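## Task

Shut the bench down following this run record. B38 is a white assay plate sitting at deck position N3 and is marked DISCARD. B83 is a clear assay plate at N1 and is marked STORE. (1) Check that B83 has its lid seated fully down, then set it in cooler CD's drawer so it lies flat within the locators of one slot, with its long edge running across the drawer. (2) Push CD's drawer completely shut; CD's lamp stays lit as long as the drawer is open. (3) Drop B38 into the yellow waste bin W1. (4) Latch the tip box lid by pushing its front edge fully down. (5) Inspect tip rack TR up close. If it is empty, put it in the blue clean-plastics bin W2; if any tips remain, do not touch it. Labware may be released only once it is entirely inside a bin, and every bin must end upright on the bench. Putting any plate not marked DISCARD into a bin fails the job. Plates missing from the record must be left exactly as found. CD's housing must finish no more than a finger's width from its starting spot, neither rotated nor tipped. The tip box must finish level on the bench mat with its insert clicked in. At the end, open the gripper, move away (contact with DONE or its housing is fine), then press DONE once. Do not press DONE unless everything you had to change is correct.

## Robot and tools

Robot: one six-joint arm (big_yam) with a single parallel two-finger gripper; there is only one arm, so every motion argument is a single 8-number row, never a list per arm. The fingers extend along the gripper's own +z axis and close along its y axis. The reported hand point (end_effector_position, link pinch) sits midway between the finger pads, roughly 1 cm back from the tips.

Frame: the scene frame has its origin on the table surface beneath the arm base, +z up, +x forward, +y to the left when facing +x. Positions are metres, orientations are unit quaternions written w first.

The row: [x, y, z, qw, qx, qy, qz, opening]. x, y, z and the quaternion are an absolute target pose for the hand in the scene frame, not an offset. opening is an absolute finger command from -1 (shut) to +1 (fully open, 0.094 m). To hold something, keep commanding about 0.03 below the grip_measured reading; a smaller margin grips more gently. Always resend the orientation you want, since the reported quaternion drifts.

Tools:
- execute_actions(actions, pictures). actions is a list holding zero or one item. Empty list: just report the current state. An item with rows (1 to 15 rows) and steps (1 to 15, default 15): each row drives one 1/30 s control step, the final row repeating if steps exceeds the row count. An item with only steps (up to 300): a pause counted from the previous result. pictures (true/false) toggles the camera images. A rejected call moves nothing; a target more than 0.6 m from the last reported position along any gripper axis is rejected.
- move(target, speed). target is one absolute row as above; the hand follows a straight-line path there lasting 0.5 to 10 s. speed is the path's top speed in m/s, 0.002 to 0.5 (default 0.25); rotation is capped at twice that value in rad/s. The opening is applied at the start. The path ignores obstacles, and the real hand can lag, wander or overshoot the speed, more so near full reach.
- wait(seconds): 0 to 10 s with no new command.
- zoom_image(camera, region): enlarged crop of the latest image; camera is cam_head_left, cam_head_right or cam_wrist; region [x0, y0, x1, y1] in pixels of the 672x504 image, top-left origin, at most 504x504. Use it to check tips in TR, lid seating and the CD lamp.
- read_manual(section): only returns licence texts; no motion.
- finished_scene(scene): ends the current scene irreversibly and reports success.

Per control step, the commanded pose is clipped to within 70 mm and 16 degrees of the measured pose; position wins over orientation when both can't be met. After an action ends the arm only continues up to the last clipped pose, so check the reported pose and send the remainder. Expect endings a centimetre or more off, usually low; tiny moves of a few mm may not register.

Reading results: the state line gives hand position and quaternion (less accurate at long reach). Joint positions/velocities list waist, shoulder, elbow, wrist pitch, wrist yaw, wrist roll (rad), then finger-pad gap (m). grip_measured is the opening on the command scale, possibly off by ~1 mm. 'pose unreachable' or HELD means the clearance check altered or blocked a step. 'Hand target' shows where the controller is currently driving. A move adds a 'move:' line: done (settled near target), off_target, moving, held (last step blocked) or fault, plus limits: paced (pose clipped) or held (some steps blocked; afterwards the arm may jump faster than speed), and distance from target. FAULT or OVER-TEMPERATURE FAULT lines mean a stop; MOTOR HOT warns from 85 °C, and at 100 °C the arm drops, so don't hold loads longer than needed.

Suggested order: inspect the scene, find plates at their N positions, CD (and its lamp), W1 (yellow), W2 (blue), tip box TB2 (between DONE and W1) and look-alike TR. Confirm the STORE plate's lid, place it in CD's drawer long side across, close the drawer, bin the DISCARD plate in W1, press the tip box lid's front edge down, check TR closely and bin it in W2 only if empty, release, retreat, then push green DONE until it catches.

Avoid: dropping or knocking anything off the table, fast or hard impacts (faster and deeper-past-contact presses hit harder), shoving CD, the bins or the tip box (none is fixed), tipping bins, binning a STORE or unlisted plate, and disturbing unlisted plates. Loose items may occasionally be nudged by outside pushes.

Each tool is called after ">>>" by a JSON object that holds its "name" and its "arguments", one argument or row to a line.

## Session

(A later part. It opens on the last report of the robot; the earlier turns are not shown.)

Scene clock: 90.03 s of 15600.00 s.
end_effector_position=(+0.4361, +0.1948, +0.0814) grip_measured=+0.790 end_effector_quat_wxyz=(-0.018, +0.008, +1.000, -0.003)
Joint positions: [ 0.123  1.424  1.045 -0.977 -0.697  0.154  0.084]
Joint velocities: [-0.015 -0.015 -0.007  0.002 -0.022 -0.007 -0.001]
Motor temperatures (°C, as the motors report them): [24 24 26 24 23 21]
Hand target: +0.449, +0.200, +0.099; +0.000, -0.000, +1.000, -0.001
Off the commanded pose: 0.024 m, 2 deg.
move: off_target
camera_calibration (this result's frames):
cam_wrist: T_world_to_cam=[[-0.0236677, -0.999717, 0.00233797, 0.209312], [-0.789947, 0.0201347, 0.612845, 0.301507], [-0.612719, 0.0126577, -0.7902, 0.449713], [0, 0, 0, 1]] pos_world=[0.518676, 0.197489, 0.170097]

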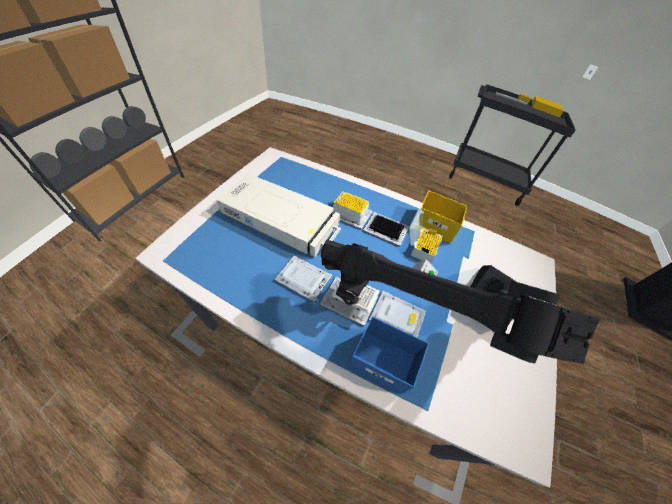

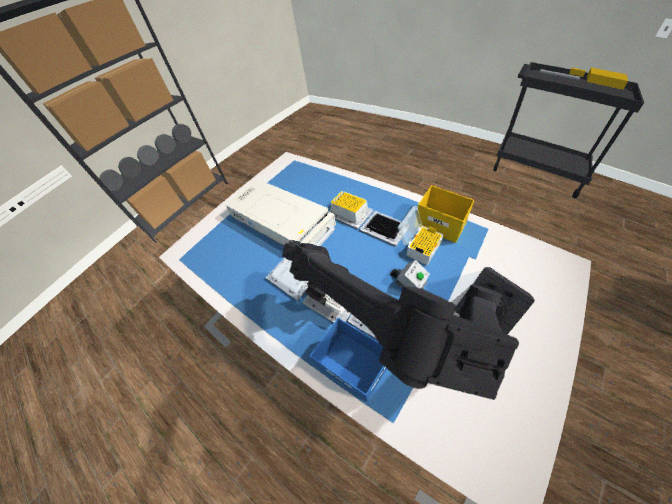

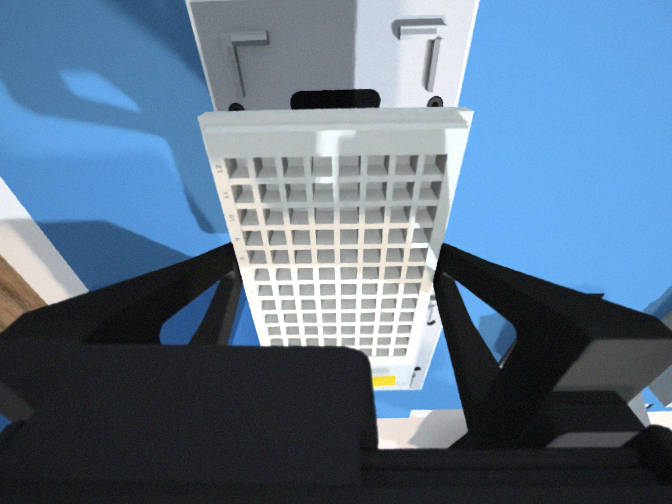

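>>> {"name": "move", "arguments": {
  "target": [0.42,0.05,0.27,0,0,1,0,0.72]
}}

>>> {"name": "move", "arguments": {
  "target": [0.27,-0.33,0.27,0,0,1,0,0.72]
}}

Scene clock: 102.60 s of 15600.00 s.
end_effector_position=(+0.4097, +0.0479, +0.2540) grip_measured=+0.790 end_effector_quat_wxyz=(-0.012, +0.012, +1.000, +0.002)
Joint positions: [-0.447  1.496  1.193 -1.532 -0.696 -0.579  0.084]
Joint velocities: [-0.005  0.005 -0.017 -0.017  0.037 -0.007 -0.   ]
Motor temperatures (°C, as the motors report them): [24 25 28 24 23 21]
Hand target: +0.420, +0.050, +0.268; -0.001, +0.000, +1.000, -0.004
Off the commanded pose: 0.019 m, 2 deg.
After step 90, 7.97 s passed at rest.
move: off_target
camera_calibration (this result's frames):
cam_wrist: T_world_to_cam=[[-0.0313875, -0.999479, -0.00752131, 0.0670654], [-0.798021, 0.0205287, 0.60228, 0.18377], [-0.601812, 0.0249062, -0.798249, 0.568768], [0, 0, 0, 1]] pos_world=[0.491049, 0.049092, 0.343842]

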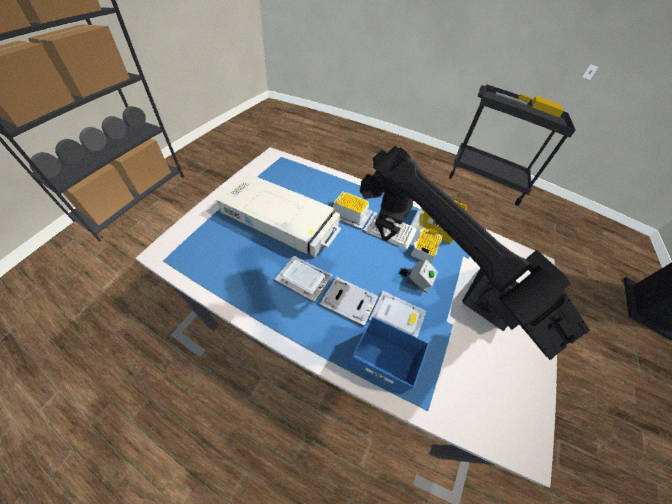

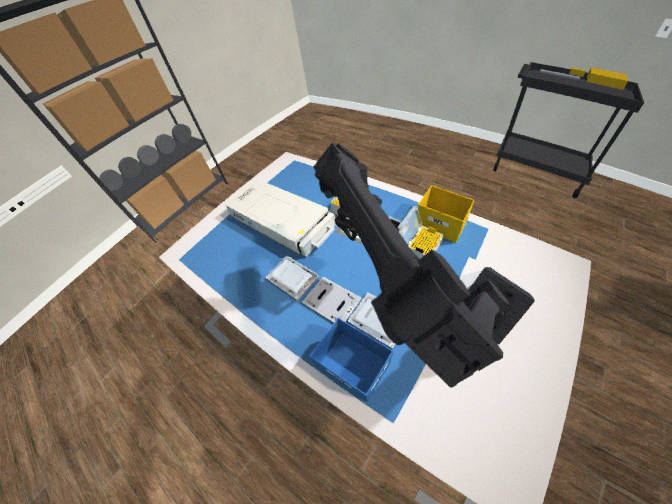

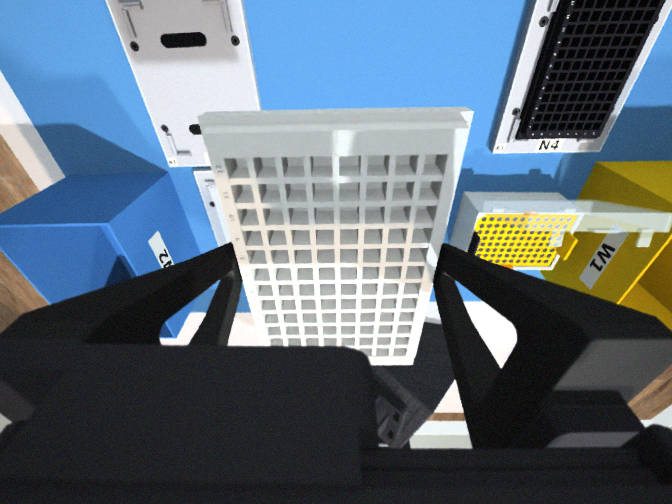

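Scene clock: 104.73 s of 15600.00 s.
end_effector_position=(+0.2633, -0.3151, +0.2495) grip_measured=+0.790 end_effector_quat_wxyz=(-0.016, +0.017, +0.999, +0.025)
Joint positions: [-1.047  2.21   1.4   -1.431 -0.435 -1.234  0.084]
Joint velocities: [-0.005 -0.015  0.002 -0.007 -0.037  0.022 -0.001]
Motor temperatures (°C, as the motors report them): [24 25 28 24 23 21]
Hand target: +0.273, -0.328, +0.272; -0.003, +0.002, +1.000, -0.003
Off the commanded pose: 0.026 m, 4 deg.
move: off_target
camera_calibration (this result's frames):
cam_wrist: T_world_to_cam=[[-0.0427622, -0.99766, -0.0533532, -0.28538], [-0.792565, 0.00136099, 0.609786, 0.0678363], [-0.608286, 0.0683616, -0.790769, 0.499599], [0, 0, 0, 1]] pos_world=[0.34546, -0.318958, 0.338476]

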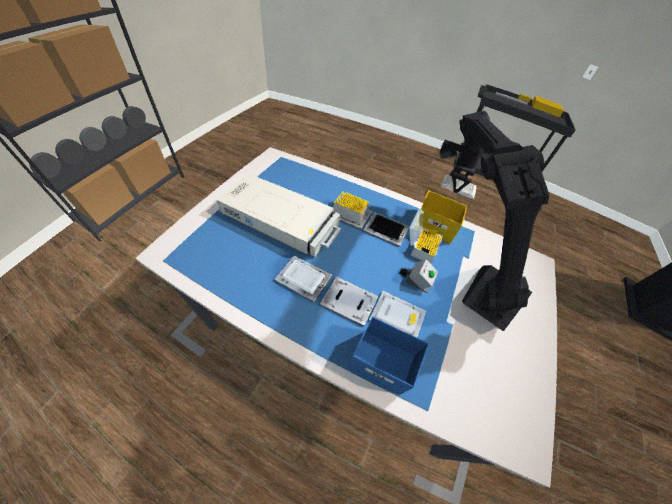

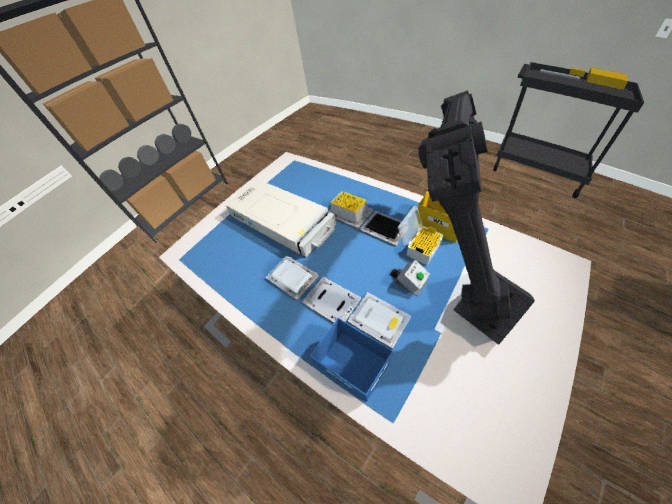

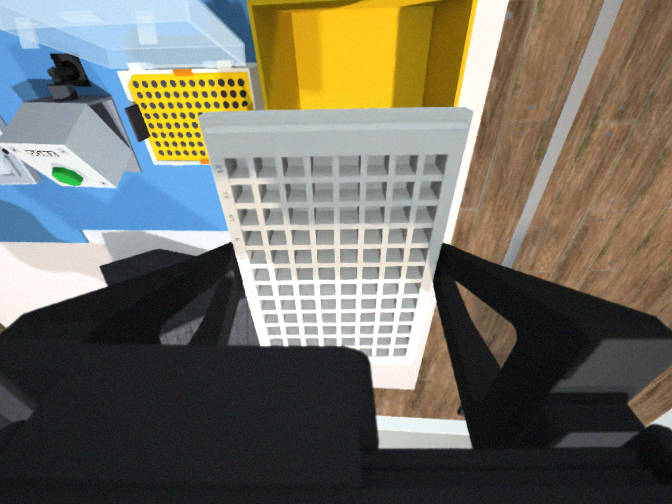

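>>> {"name": "move", "arguments": {
  "target": [0.29,-0.345,0.23,0,0,1,0,0.72]
}}

>>> {"name": "zoom_image", "arguments": {
  "camera": "cam_head_left",
  "region": [380, 130, 540, 270]
}}

Scene clock: 111.03 s of 15600.00 s.
end_effector_position=(+0.2721, -0.3327, +0.2175) grip_measured=+0.790 end_effector_quat_wxyz=(-0.006, +0.014, +1.000, +0.026)
Joint positions: [-1.022  2.272  1.4   -1.354 -0.47  -1.217  0.084]
Joint velocities: [ 0.015 -0.005 -0.007 -0.007  0.022  0.007 -0.   ]
Motor temperatures (°C, as the motors report them): [24 25 30 24 23 21]
Hand target: +0.290, -0.344, +0.231; +0.001, -0.000, +1.000, +0.000
Off the commanded pose: 0.025 m, 3 deg.
After step 90, 2.50 s passed at rest.
move: off_target
camera_calibration (this result's frames):
cam_wrist: T_world_to_cam=[[-0.0348993, -0.997831, -0.0558096, -0.305917], [-0.804501, -0.00508148, 0.59393, 0.0988378], [-0.592925, 0.0656266, -0.802579, 0.47837], [0, 0, 0, 1]] pos_world=[0.352477, -0.336145, 0.308154]

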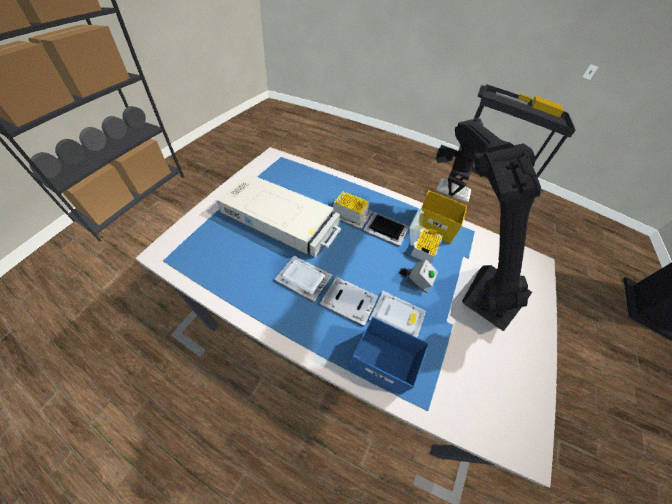

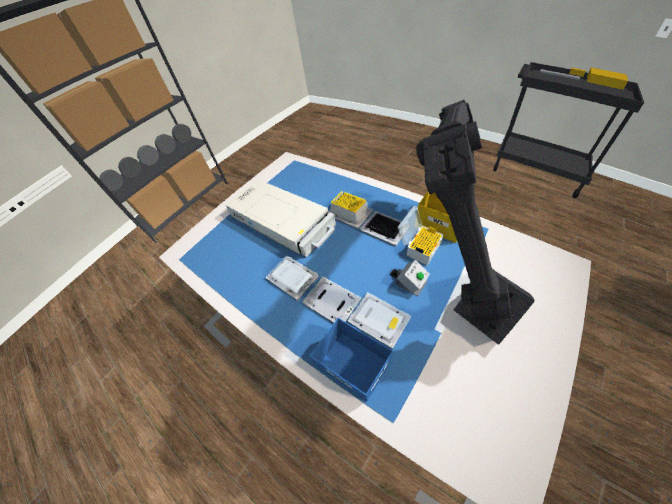

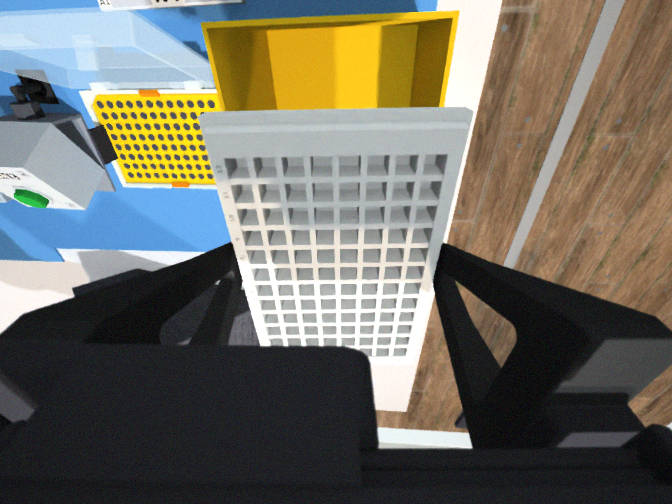

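Region (380, 130, 540, 270) of cam_head_left's 672x504 image, scaled by 3.150, with more detail than that image has; it fills the top 441 rows of this view, and the rest is white.

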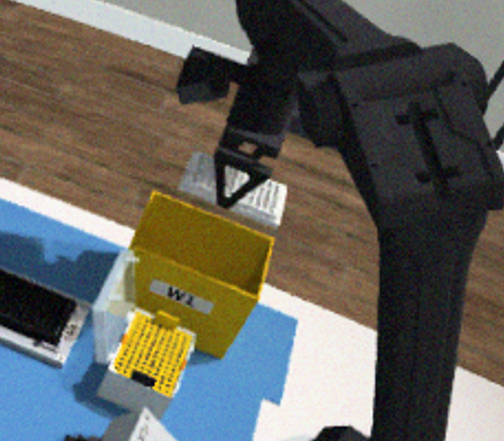

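>>> {"name": "move", "arguments": {
  "target": [0.285,-0.338,0.17,0,0,1,0,0.72],
  "speed": 0.1
}}

Scene clock: 121.73 s of 15600.00 s.
end_effector_position=(+0.2802, -0.3357, +0.1731) grip_measured=+0.790 end_effector_quat_wxyz=(-0.000, +0.002, +1.000, +0.006)
Joint positions: [-0.969  2.287  1.32  -1.189 -0.497 -1.17   0.084]
Joint velocities: [-0.015  0.015 -0.007 -0.007 -0.066  0.022  0.001]
Motor temperatures (°C, as the motors report them): [24 25 31 24 23 21]
Hand target: +0.285, -0.338, +0.170; +0.000, -0.000, +1.000, +0.001
Off the commanded pose: 0.006 m, 1 deg.
After step 90, 6.80 s passed at rest.
move: done
camera_calibration (this result's frames):
cam_wrist: T_world_to_cam=[[-0.010763, -0.999816, -0.0158654, -0.325455], [-0.811674, -0.000531213, 0.584111, 0.137032], [-0.584012, 0.0191643, -0.811519, 0.431168], [0, 0, 0, 1]] pos_world=[0.359529, -0.333585, 0.264695]

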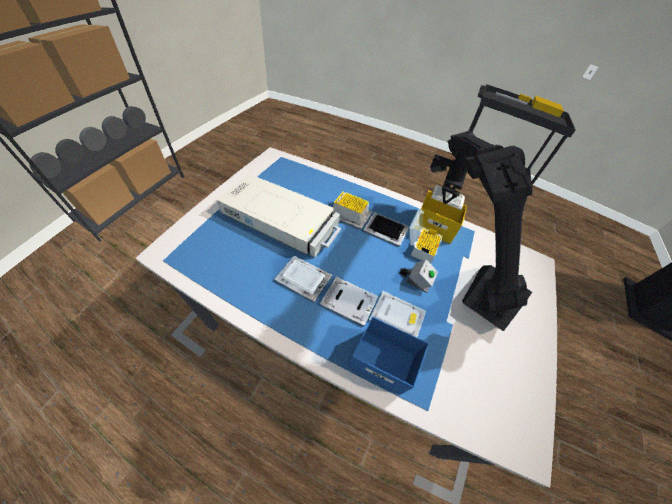

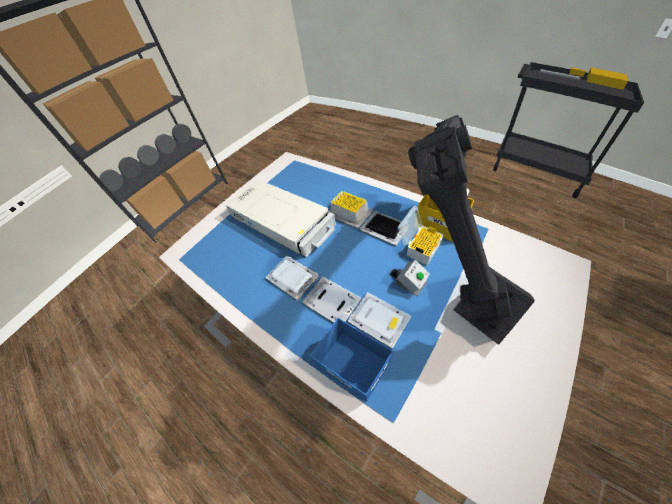

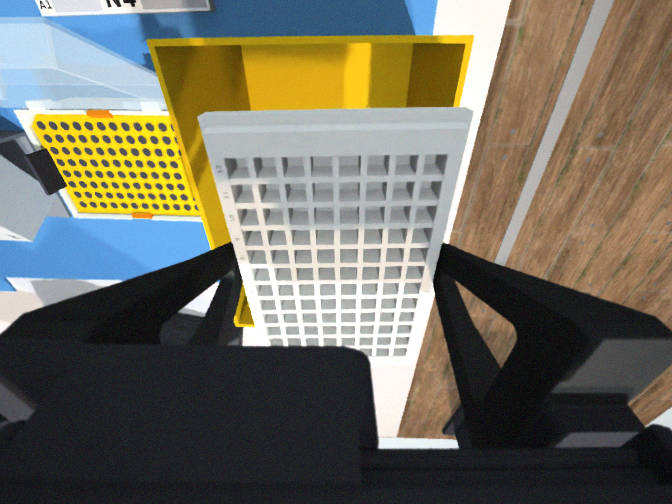

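>>> {"name": "move", "arguments": {
  "target": [0.275,-0.323,0.145,0,0,1,0,0.72],
  "speed": 0.06
}}

Scene clock: 128.63 s of 15600.00 s.
end_effector_position=(+0.2652, -0.3228, +0.1419) grip_measured=+0.790 end_effector_quat_wxyz=(-0.002, +0.008, +1.000, +0.012)
Joint positions: [-0.955  2.287  1.228 -1.105 -0.507 -1.151  0.084]
Joint velocities: [-0.015 -0.005 -0.002  0.002  0.022  0.081 -0.   ]
Motor temperatures (°C, as the motors report them): [24 25 30 24 23 21]
Hand target: +0.275, -0.323, +0.145; +0.000, -0.000, +1.000, +0.000
Off the commanded pose: 0.010 m, 2 deg.
After step 90, 3.03 s passed at rest.
move: done
camera_calibration (this result's frames):
cam_wrist: T_world_to_cam=[[-0.0235443, -0.999322, -0.0283025, -0.307855], [-0.809605, 0.00245048, 0.58697, 0.143059], [-0.586503, 0.0367336, -0.809114, 0.402861], [0, 0, 0, 1]] pos_world=[0.344852, -0.322796, 0.233276]

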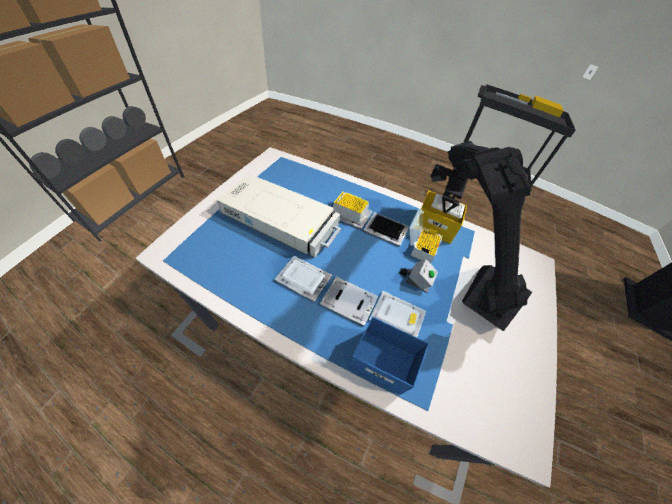

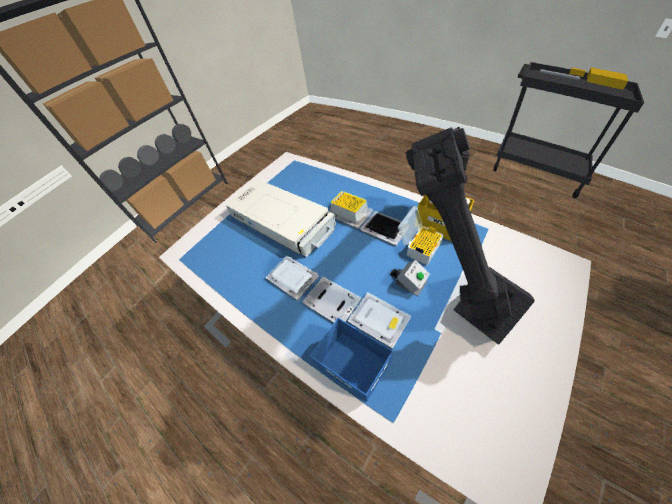

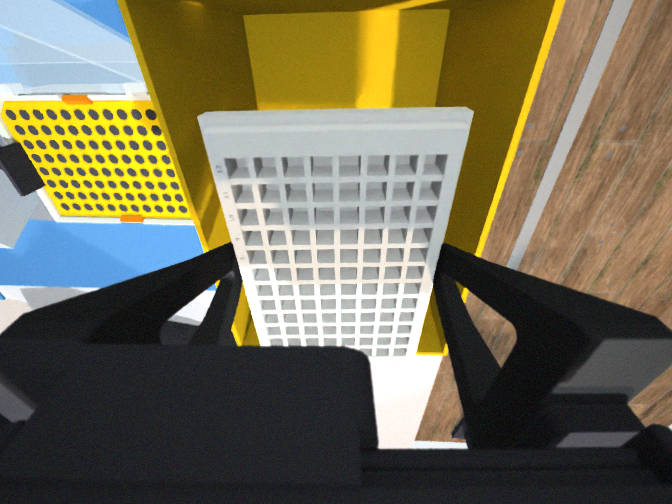

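>>> {"name": "move", "arguments": {
  "target": [0.30,-0.323,0.135,0,0,1,0,0.72],
  "speed": 0.06
}}

>>> {"name": "move", "arguments": {
  "target": [0.30,-0.323,0.105,0,0,1,0,0.72],
  "speed": 0.06
}}

Scene clock: 134.97 s of 15600.00 s.
end_effector_position=(+0.2841, -0.3122, +0.1295) grip_measured=+0.790 end_effector_quat_wxyz=(-0.006, +0.011, +1.000, +0.018)
Joint positions: [-0.9    2.287  1.228 -1.095 -0.534 -1.101  0.084]
Joint velocities: [ 0.005  0.005 -0.002  0.022  0.037  0.022 -0.001]
Motor temperatures (°C, as the motors report them): [24 25 29 24 23 21]
Hand target: +0.300, -0.322, +0.135; +0.001, -0.000, +1.000, +0.000
Off the commanded pose: 0.020 m, 2 deg.
After step 90, 2.43 s passed at rest.
move: off_target
camera_calibration (this result's frames):
cam_wrist: T_world_to_cam=[[-0.028832, -0.998825, -0.0389509, -0.29414], [-0.804915, 0.0000943468, 0.593391, 0.162743], [-0.59269, 0.0484608, -0.803972, 0.408269], [0, 0, 0, 1]] pos_world=[0.364491, -0.313595, 0.22021]

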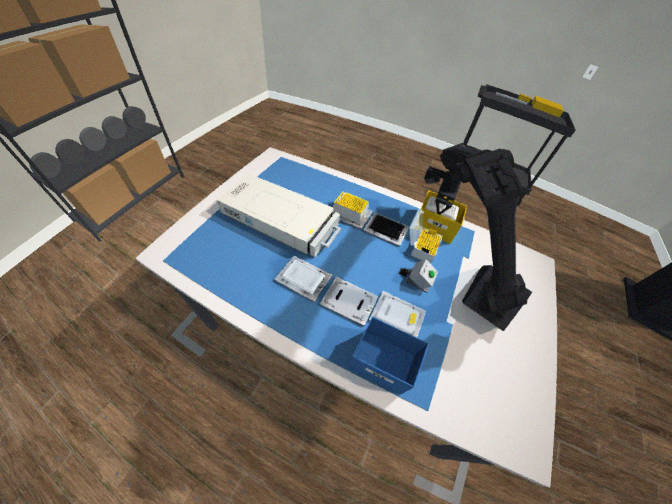

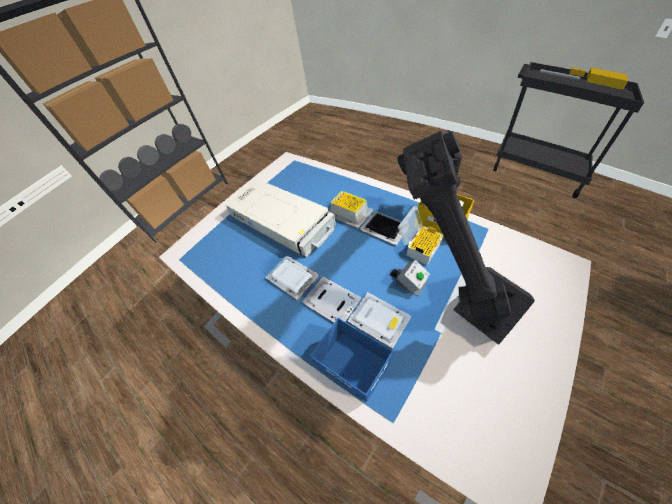

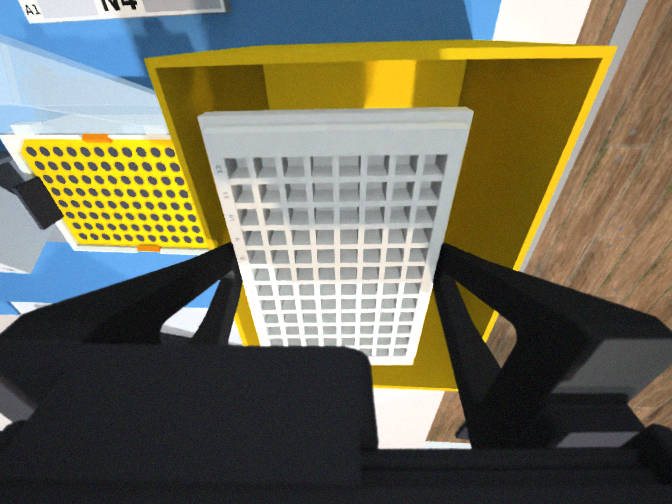

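Scene clock: 135.83 s of 15600.00 s.
end_effector_position=(+0.2949, -0.3218, +0.1093) grip_measured=+0.790 end_effector_quat_wxyz=(+0.000, +0.003, +1.000, +0.005)
Joint positions: [-0.869  2.318  1.228 -1.014 -0.55  -1.068  0.084]
Joint velocities: [-0.015 -0.015  0.007 -0.017 -0.007  0.081  0.   ]
Motor temperatures (°C, as the motors report them): [24 25 29 24 23 21]
Hand target: +0.300, -0.323, +0.105; +0.000, -0.000, +1.000, +0.000
Off the commanded pose: 0.007 m, 1 deg.
move: done
camera_calibration (this result's frames):
cam_wrist: T_world_to_cam=[[-0.0136134, -0.999819, -0.0133193, -0.31186], [-0.812212, 0.00328767, 0.583354, 0.187682], [-0.583204, 0.0187596, -0.812109, 0.387386], [0, 0, 0, 1]] pos_world=[0.374117, -0.319688, 0.200961]

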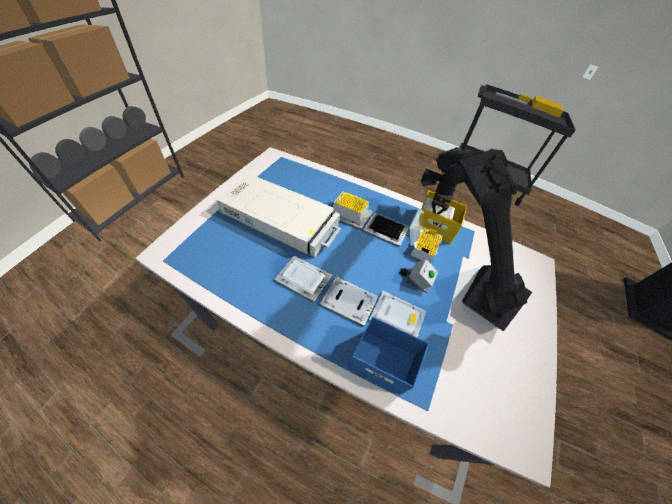

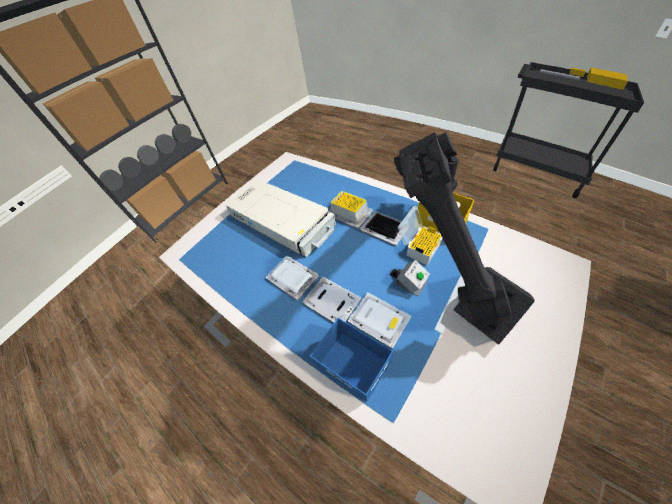

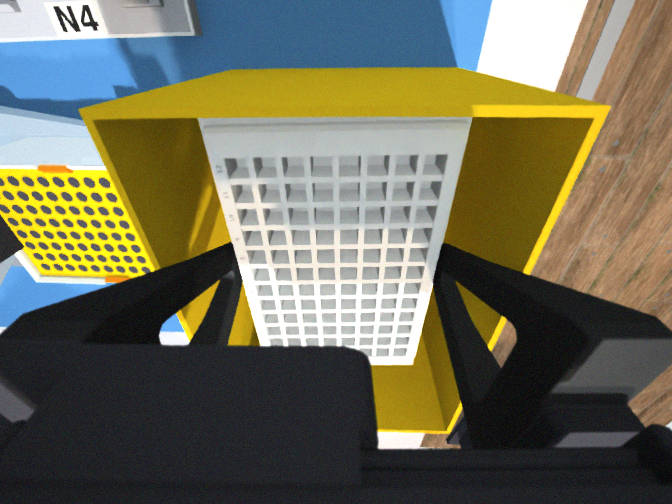

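>>> {"name": "move", "arguments": {
  "target": [0.285,-0.323,0.075,0,0,1,0,0.72],
  "speed": 0.06
}}

>>> {"name": "move", "arguments": {
  "target": [0.285,-0.323,0.075,0,0,1,0,1]
}}

>>> {"name": "move", "arguments": {
  "target": [0.29,-0.32,0.22,0,0,1,0,1]
}}

Scene clock: 146.73 s of 15600.00 s.
end_effector_position=(+0.2799, -0.3220, +0.0810) grip_measured=+0.790 end_effector_quat_wxyz=(+0.001, +0.005, +1.000, +0.005)
Joint positions: [-0.862  2.349  1.175 -0.925 -0.555 -1.057  0.084]
Joint velocities: [ 0.015 -0.005  0.002 -0.012 -0.066 -0.007 -0.001]
Motor temperatures (°C, as the motors report them): [24 25 29 24 23 21]
Hand target: +0.285, -0.323, +0.075; +0.000, -0.000, +1.000, +0.000
Off the commanded pose: 0.008 m, 1 deg.
After step 90, 6.97 s passed at rest.
move: done
camera_calibration (this result's frames):
cam_wrist: T_world_to_cam=[[-0.0164612, -0.999773, -0.013556, -0.311796], [-0.813357, 0.00550398, 0.581739, 0.19316], [-0.581532, 0.020602, -0.813263, 0.355872], [0, 0, 0, 1]] pos_world=[0.358926, -0.32012, 0.172822]

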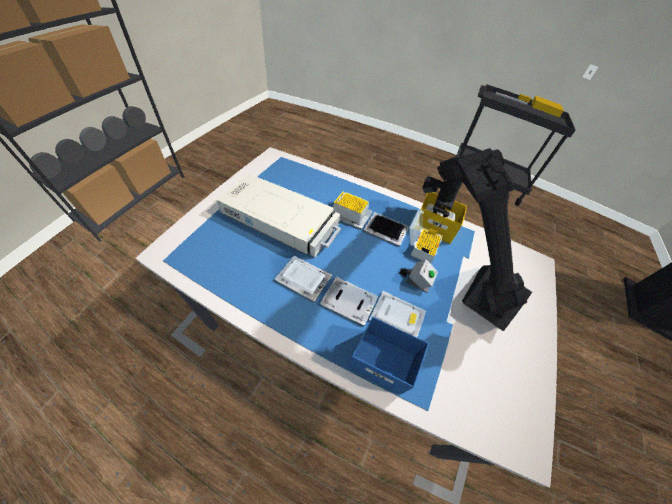

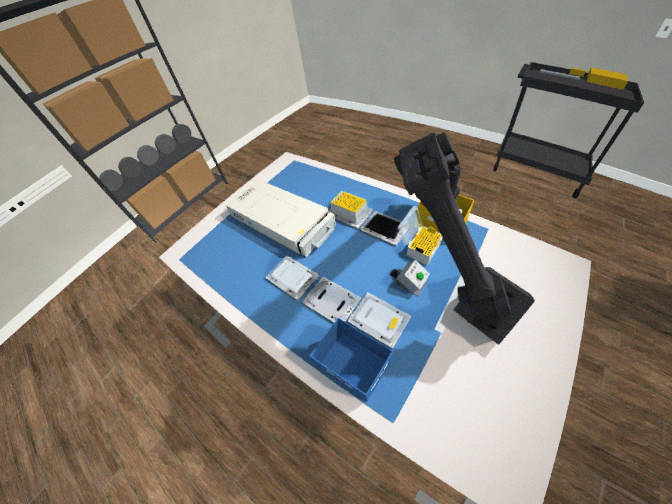

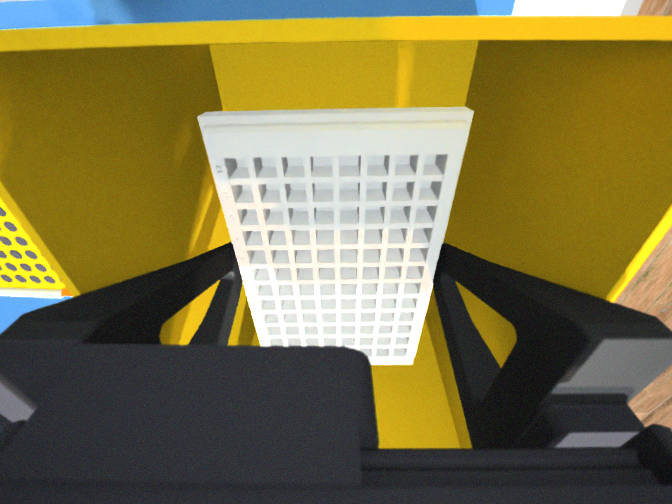

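Scene clock: 147.43 s of 15600.00 s.
end_effector_position=(+0.2805, -0.3212, +0.0818) grip_measured=+0.913 end_effector_quat_wxyz=(+0.002, +0.003, +1.000, +0.006)
Joint positions: [-0.862  2.346  1.174 -0.927 -0.558 -1.061  0.09 ]
Joint velocities: [-0.005  0.005 -0.007 -0.002  0.037 -0.022 -0.001]
Motor temperatures (°C, as the motors report them): [24 25 29 24 23 21]
Hand target: +0.285, -0.323, +0.075; +0.000, -0.000, +1.000, +0.000
Off the commanded pose: 0.008 m, 1 deg.
move: done
camera_calibration (this result's frames):
cam_wrist: T_world_to_cam=[[-0.0128343, -0.999803, -0.0151493, -0.311824], [-0.814659, 0.00167022, 0.579938, 0.192467], [-0.579798, 0.0197846, -0.81452, 0.356232], [0, 0, 0, 1]] pos_world=[0.359335, -0.319132, 0.173815]

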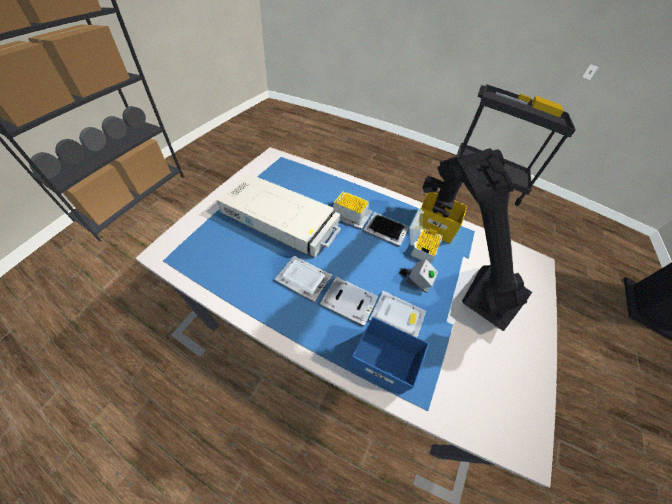

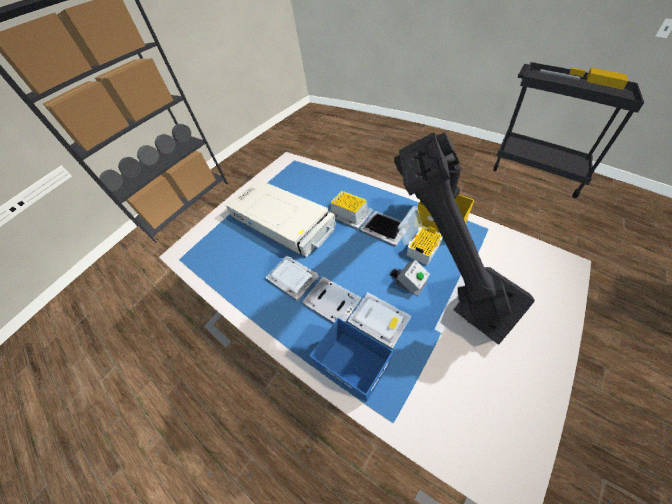

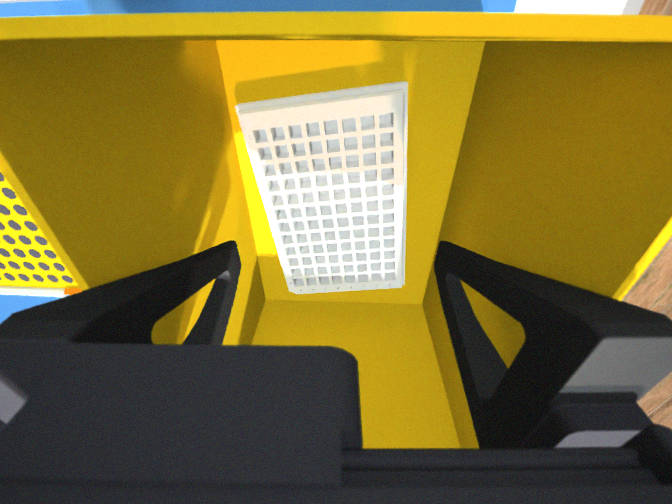

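Scene clock: 148.43 s of 15600.00 s.
end_effector_position=(+0.2868, -0.3118, +0.2065) grip_measured=+1.000 end_effector_quat_wxyz=(-0.006, +0.005, +1.000, +0.006)
Joint positions: [-0.97   2.209  1.323 -1.277 -0.485 -1.168  0.094]
Joint velocities: [-0.024 -0.005 -0.007  0.012 -0.007 -0.066  0.   ]
Motor temperatures (°C, as the motors report them): [24 25 29 24 23 21]
Hand target: +0.290, -0.320, +0.219; -0.001, +0.001, +1.000, -0.001
Off the commanded pose: 0.016 m, 1 deg.
move: off_target
camera_calibration (this result's frames):
cam_wrist: T_world_to_cam=[[-0.0164358, -0.999736, -0.0160585, -0.299252], [-0.804632, 0.00369079, 0.593763, 0.120166], [-0.593547, 0.0226801, -0.80448, 0.464069], [0, 0, 0, 1]] pos_world=[0.367218, -0.310141, 0.297178]

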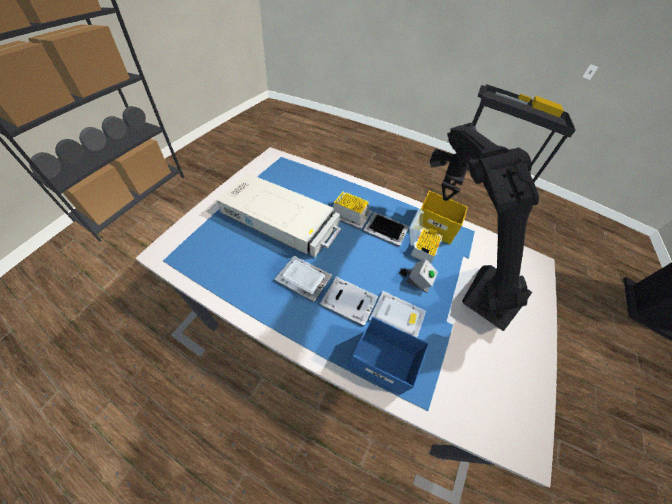

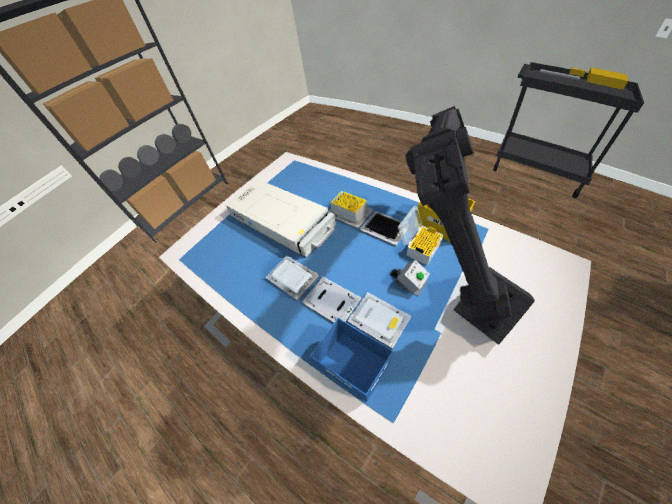

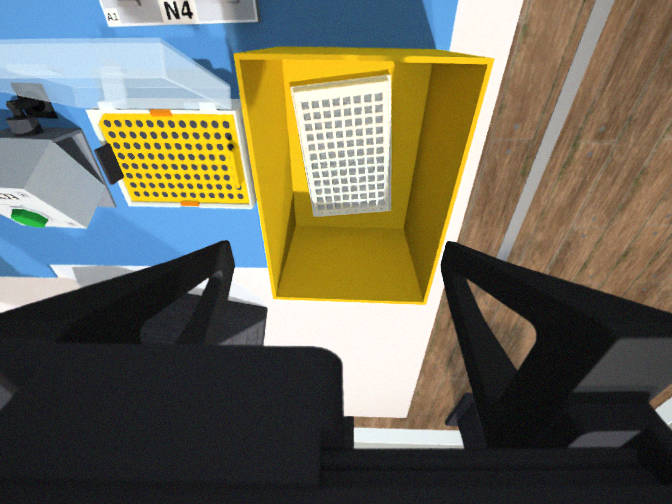

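>>> {"name": "zoom_image", "arguments": {
  "camera": "cam_wrist",
  "region": [0, 30, 280, 240]
}}

>>> {"name": "zoom_image", "arguments": {
  "camera": "cam_head_left",
  "region": [390, 200, 460, 300]
}}

Region (0, 30, 280, 240) of cam_wrist's 672x504 image, scaled by 1.800, with more detail than that image has; it fills the top 378 rows of this view, and the rest is white.

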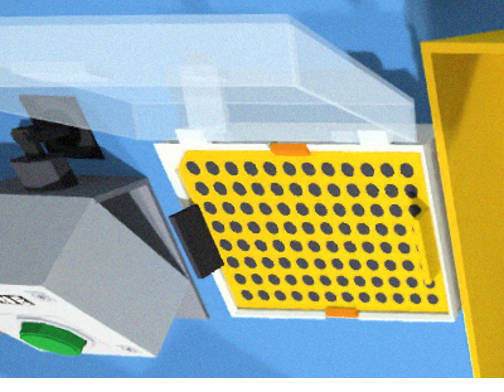

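Region (390, 200, 460, 300) of cam_head_left's 672x504 image, scaled by 5.040, with more detail than that image has; it fills the left 353 columns of this view, and the rest is white.

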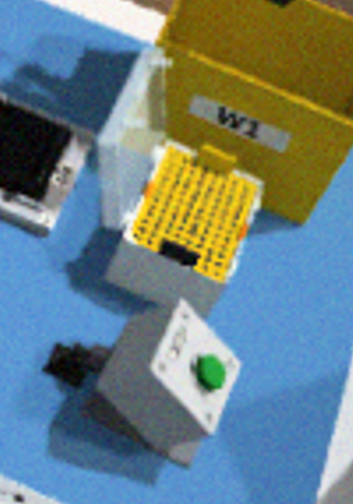

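>>> {"name": "move", "arguments": {
  "target": [0.27,-0.175,0.14,0,0.707,0.707,0,-1]
}}

>>> {"name": "move", "arguments": {
  "target": [0.27,-0.175,0.085,0,0.707,0.707,0,-1],
  "speed": 0.06
}}

Scene clock: 171.20 s of 15600.00 s.
end_effector_position=(+0.2616, -0.1768, +0.1385) grip_measured=-0.977 end_effector_quat_wxyz=(-0.008, +0.712, +0.702, +0.007)
Joint positions: [-0.817  1.914  0.871 -1.046 -0.58   0.558  0.001]
Joint velocities: [-0.015 -0.015 -0.002  0.002 -0.051  0.066 -0.001]
Motor temperatures (°C, as the motors report them): [24 25 30 24 23 21]
Hand target: +0.268, -0.175, +0.139; -0.000, +0.707, +0.708, +0.001
Off the commanded pose: 0.009 m, 2 deg.
After step 90, 16.07 s passed at rest.
move: done
camera_calibration (this result's frames):
cam_wrist: T_world_to_cam=[[-0.99974, 0.0227379, -0.00156676, 0.270189], [0.017241, 0.79943, 0.600512, 0.0645256], [0.0149069, 0.600329, -0.799614, 0.333583], [0, 0, 0, 1]] pos_world=[0.264033, -0.257987, 0.228413]

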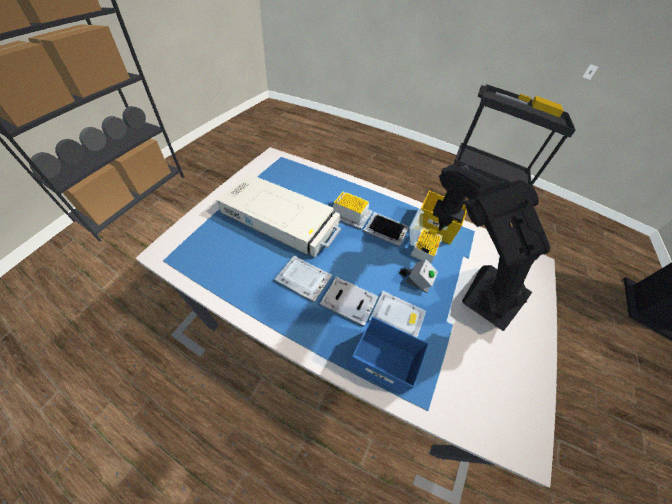

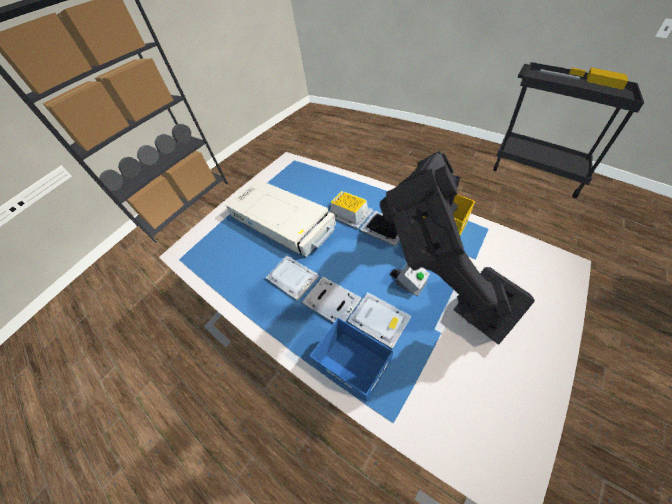

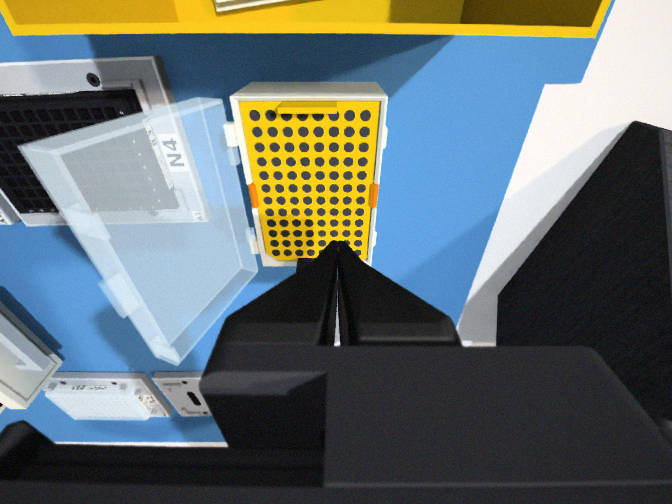

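Scene clock: 172.43 s of 15600.00 s.
end_effector_position=(+0.2672, -0.1752, +0.0905) grip_measured=-0.977 end_effector_quat_wxyz=(-0.000, +0.709, +0.706, +0.003)
Joint positions: [-0.728  1.963  0.808 -0.86  -0.616  0.654  0.001]
Joint velocities: [ 0.015 -0.005  0.017  0.012  0.007  0.037  0.001]
Motor temperatures (°C, as the motors report them): [24 25 30 24 23 21]
Hand target: +0.270, -0.175, +0.086; -0.000, +0.707, +0.707, +0.001
Off the commanded pose: 0.006 m, 0 deg.
move: done
camera_calibration (this result's frames):
cam_wrist: T_world_to_cam=[[-0.999904, 0.0117339, -0.00732424, 0.27434], [0.00519793, 0.809448, 0.587169, 0.0980961], [0.0128184, 0.587075, -0.809431, 0.293317], [0, 0, 0, 1]] pos_world=[0.270044, -0.254822, 0.18183]

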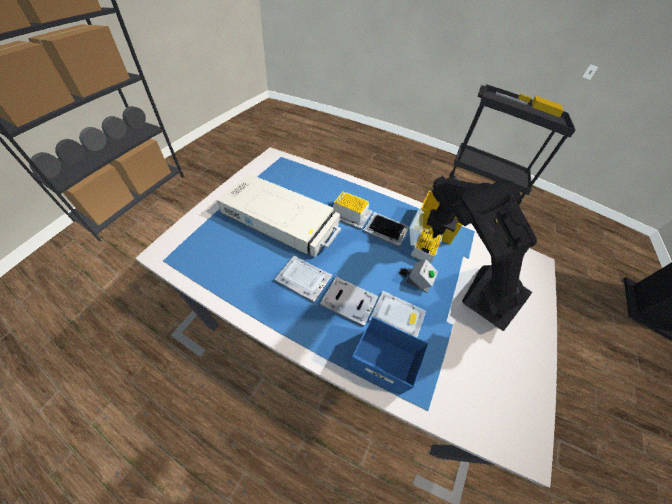

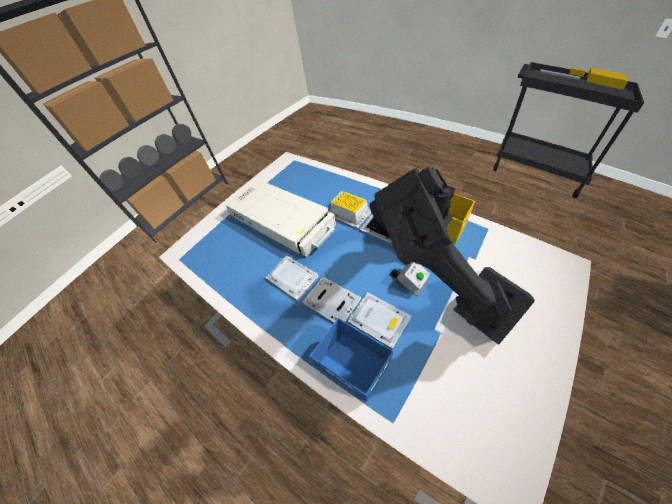

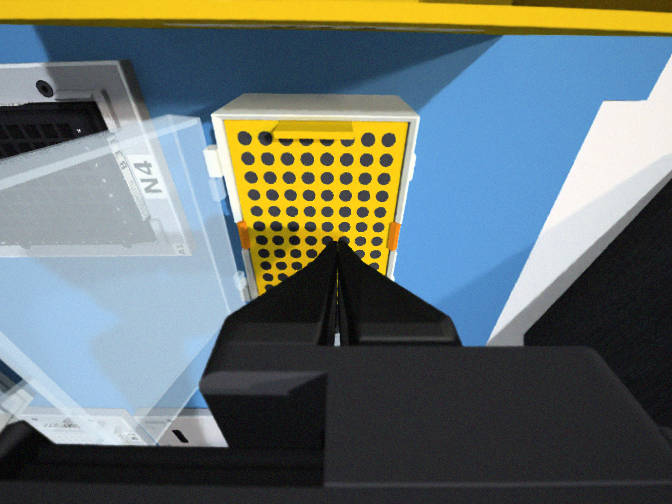

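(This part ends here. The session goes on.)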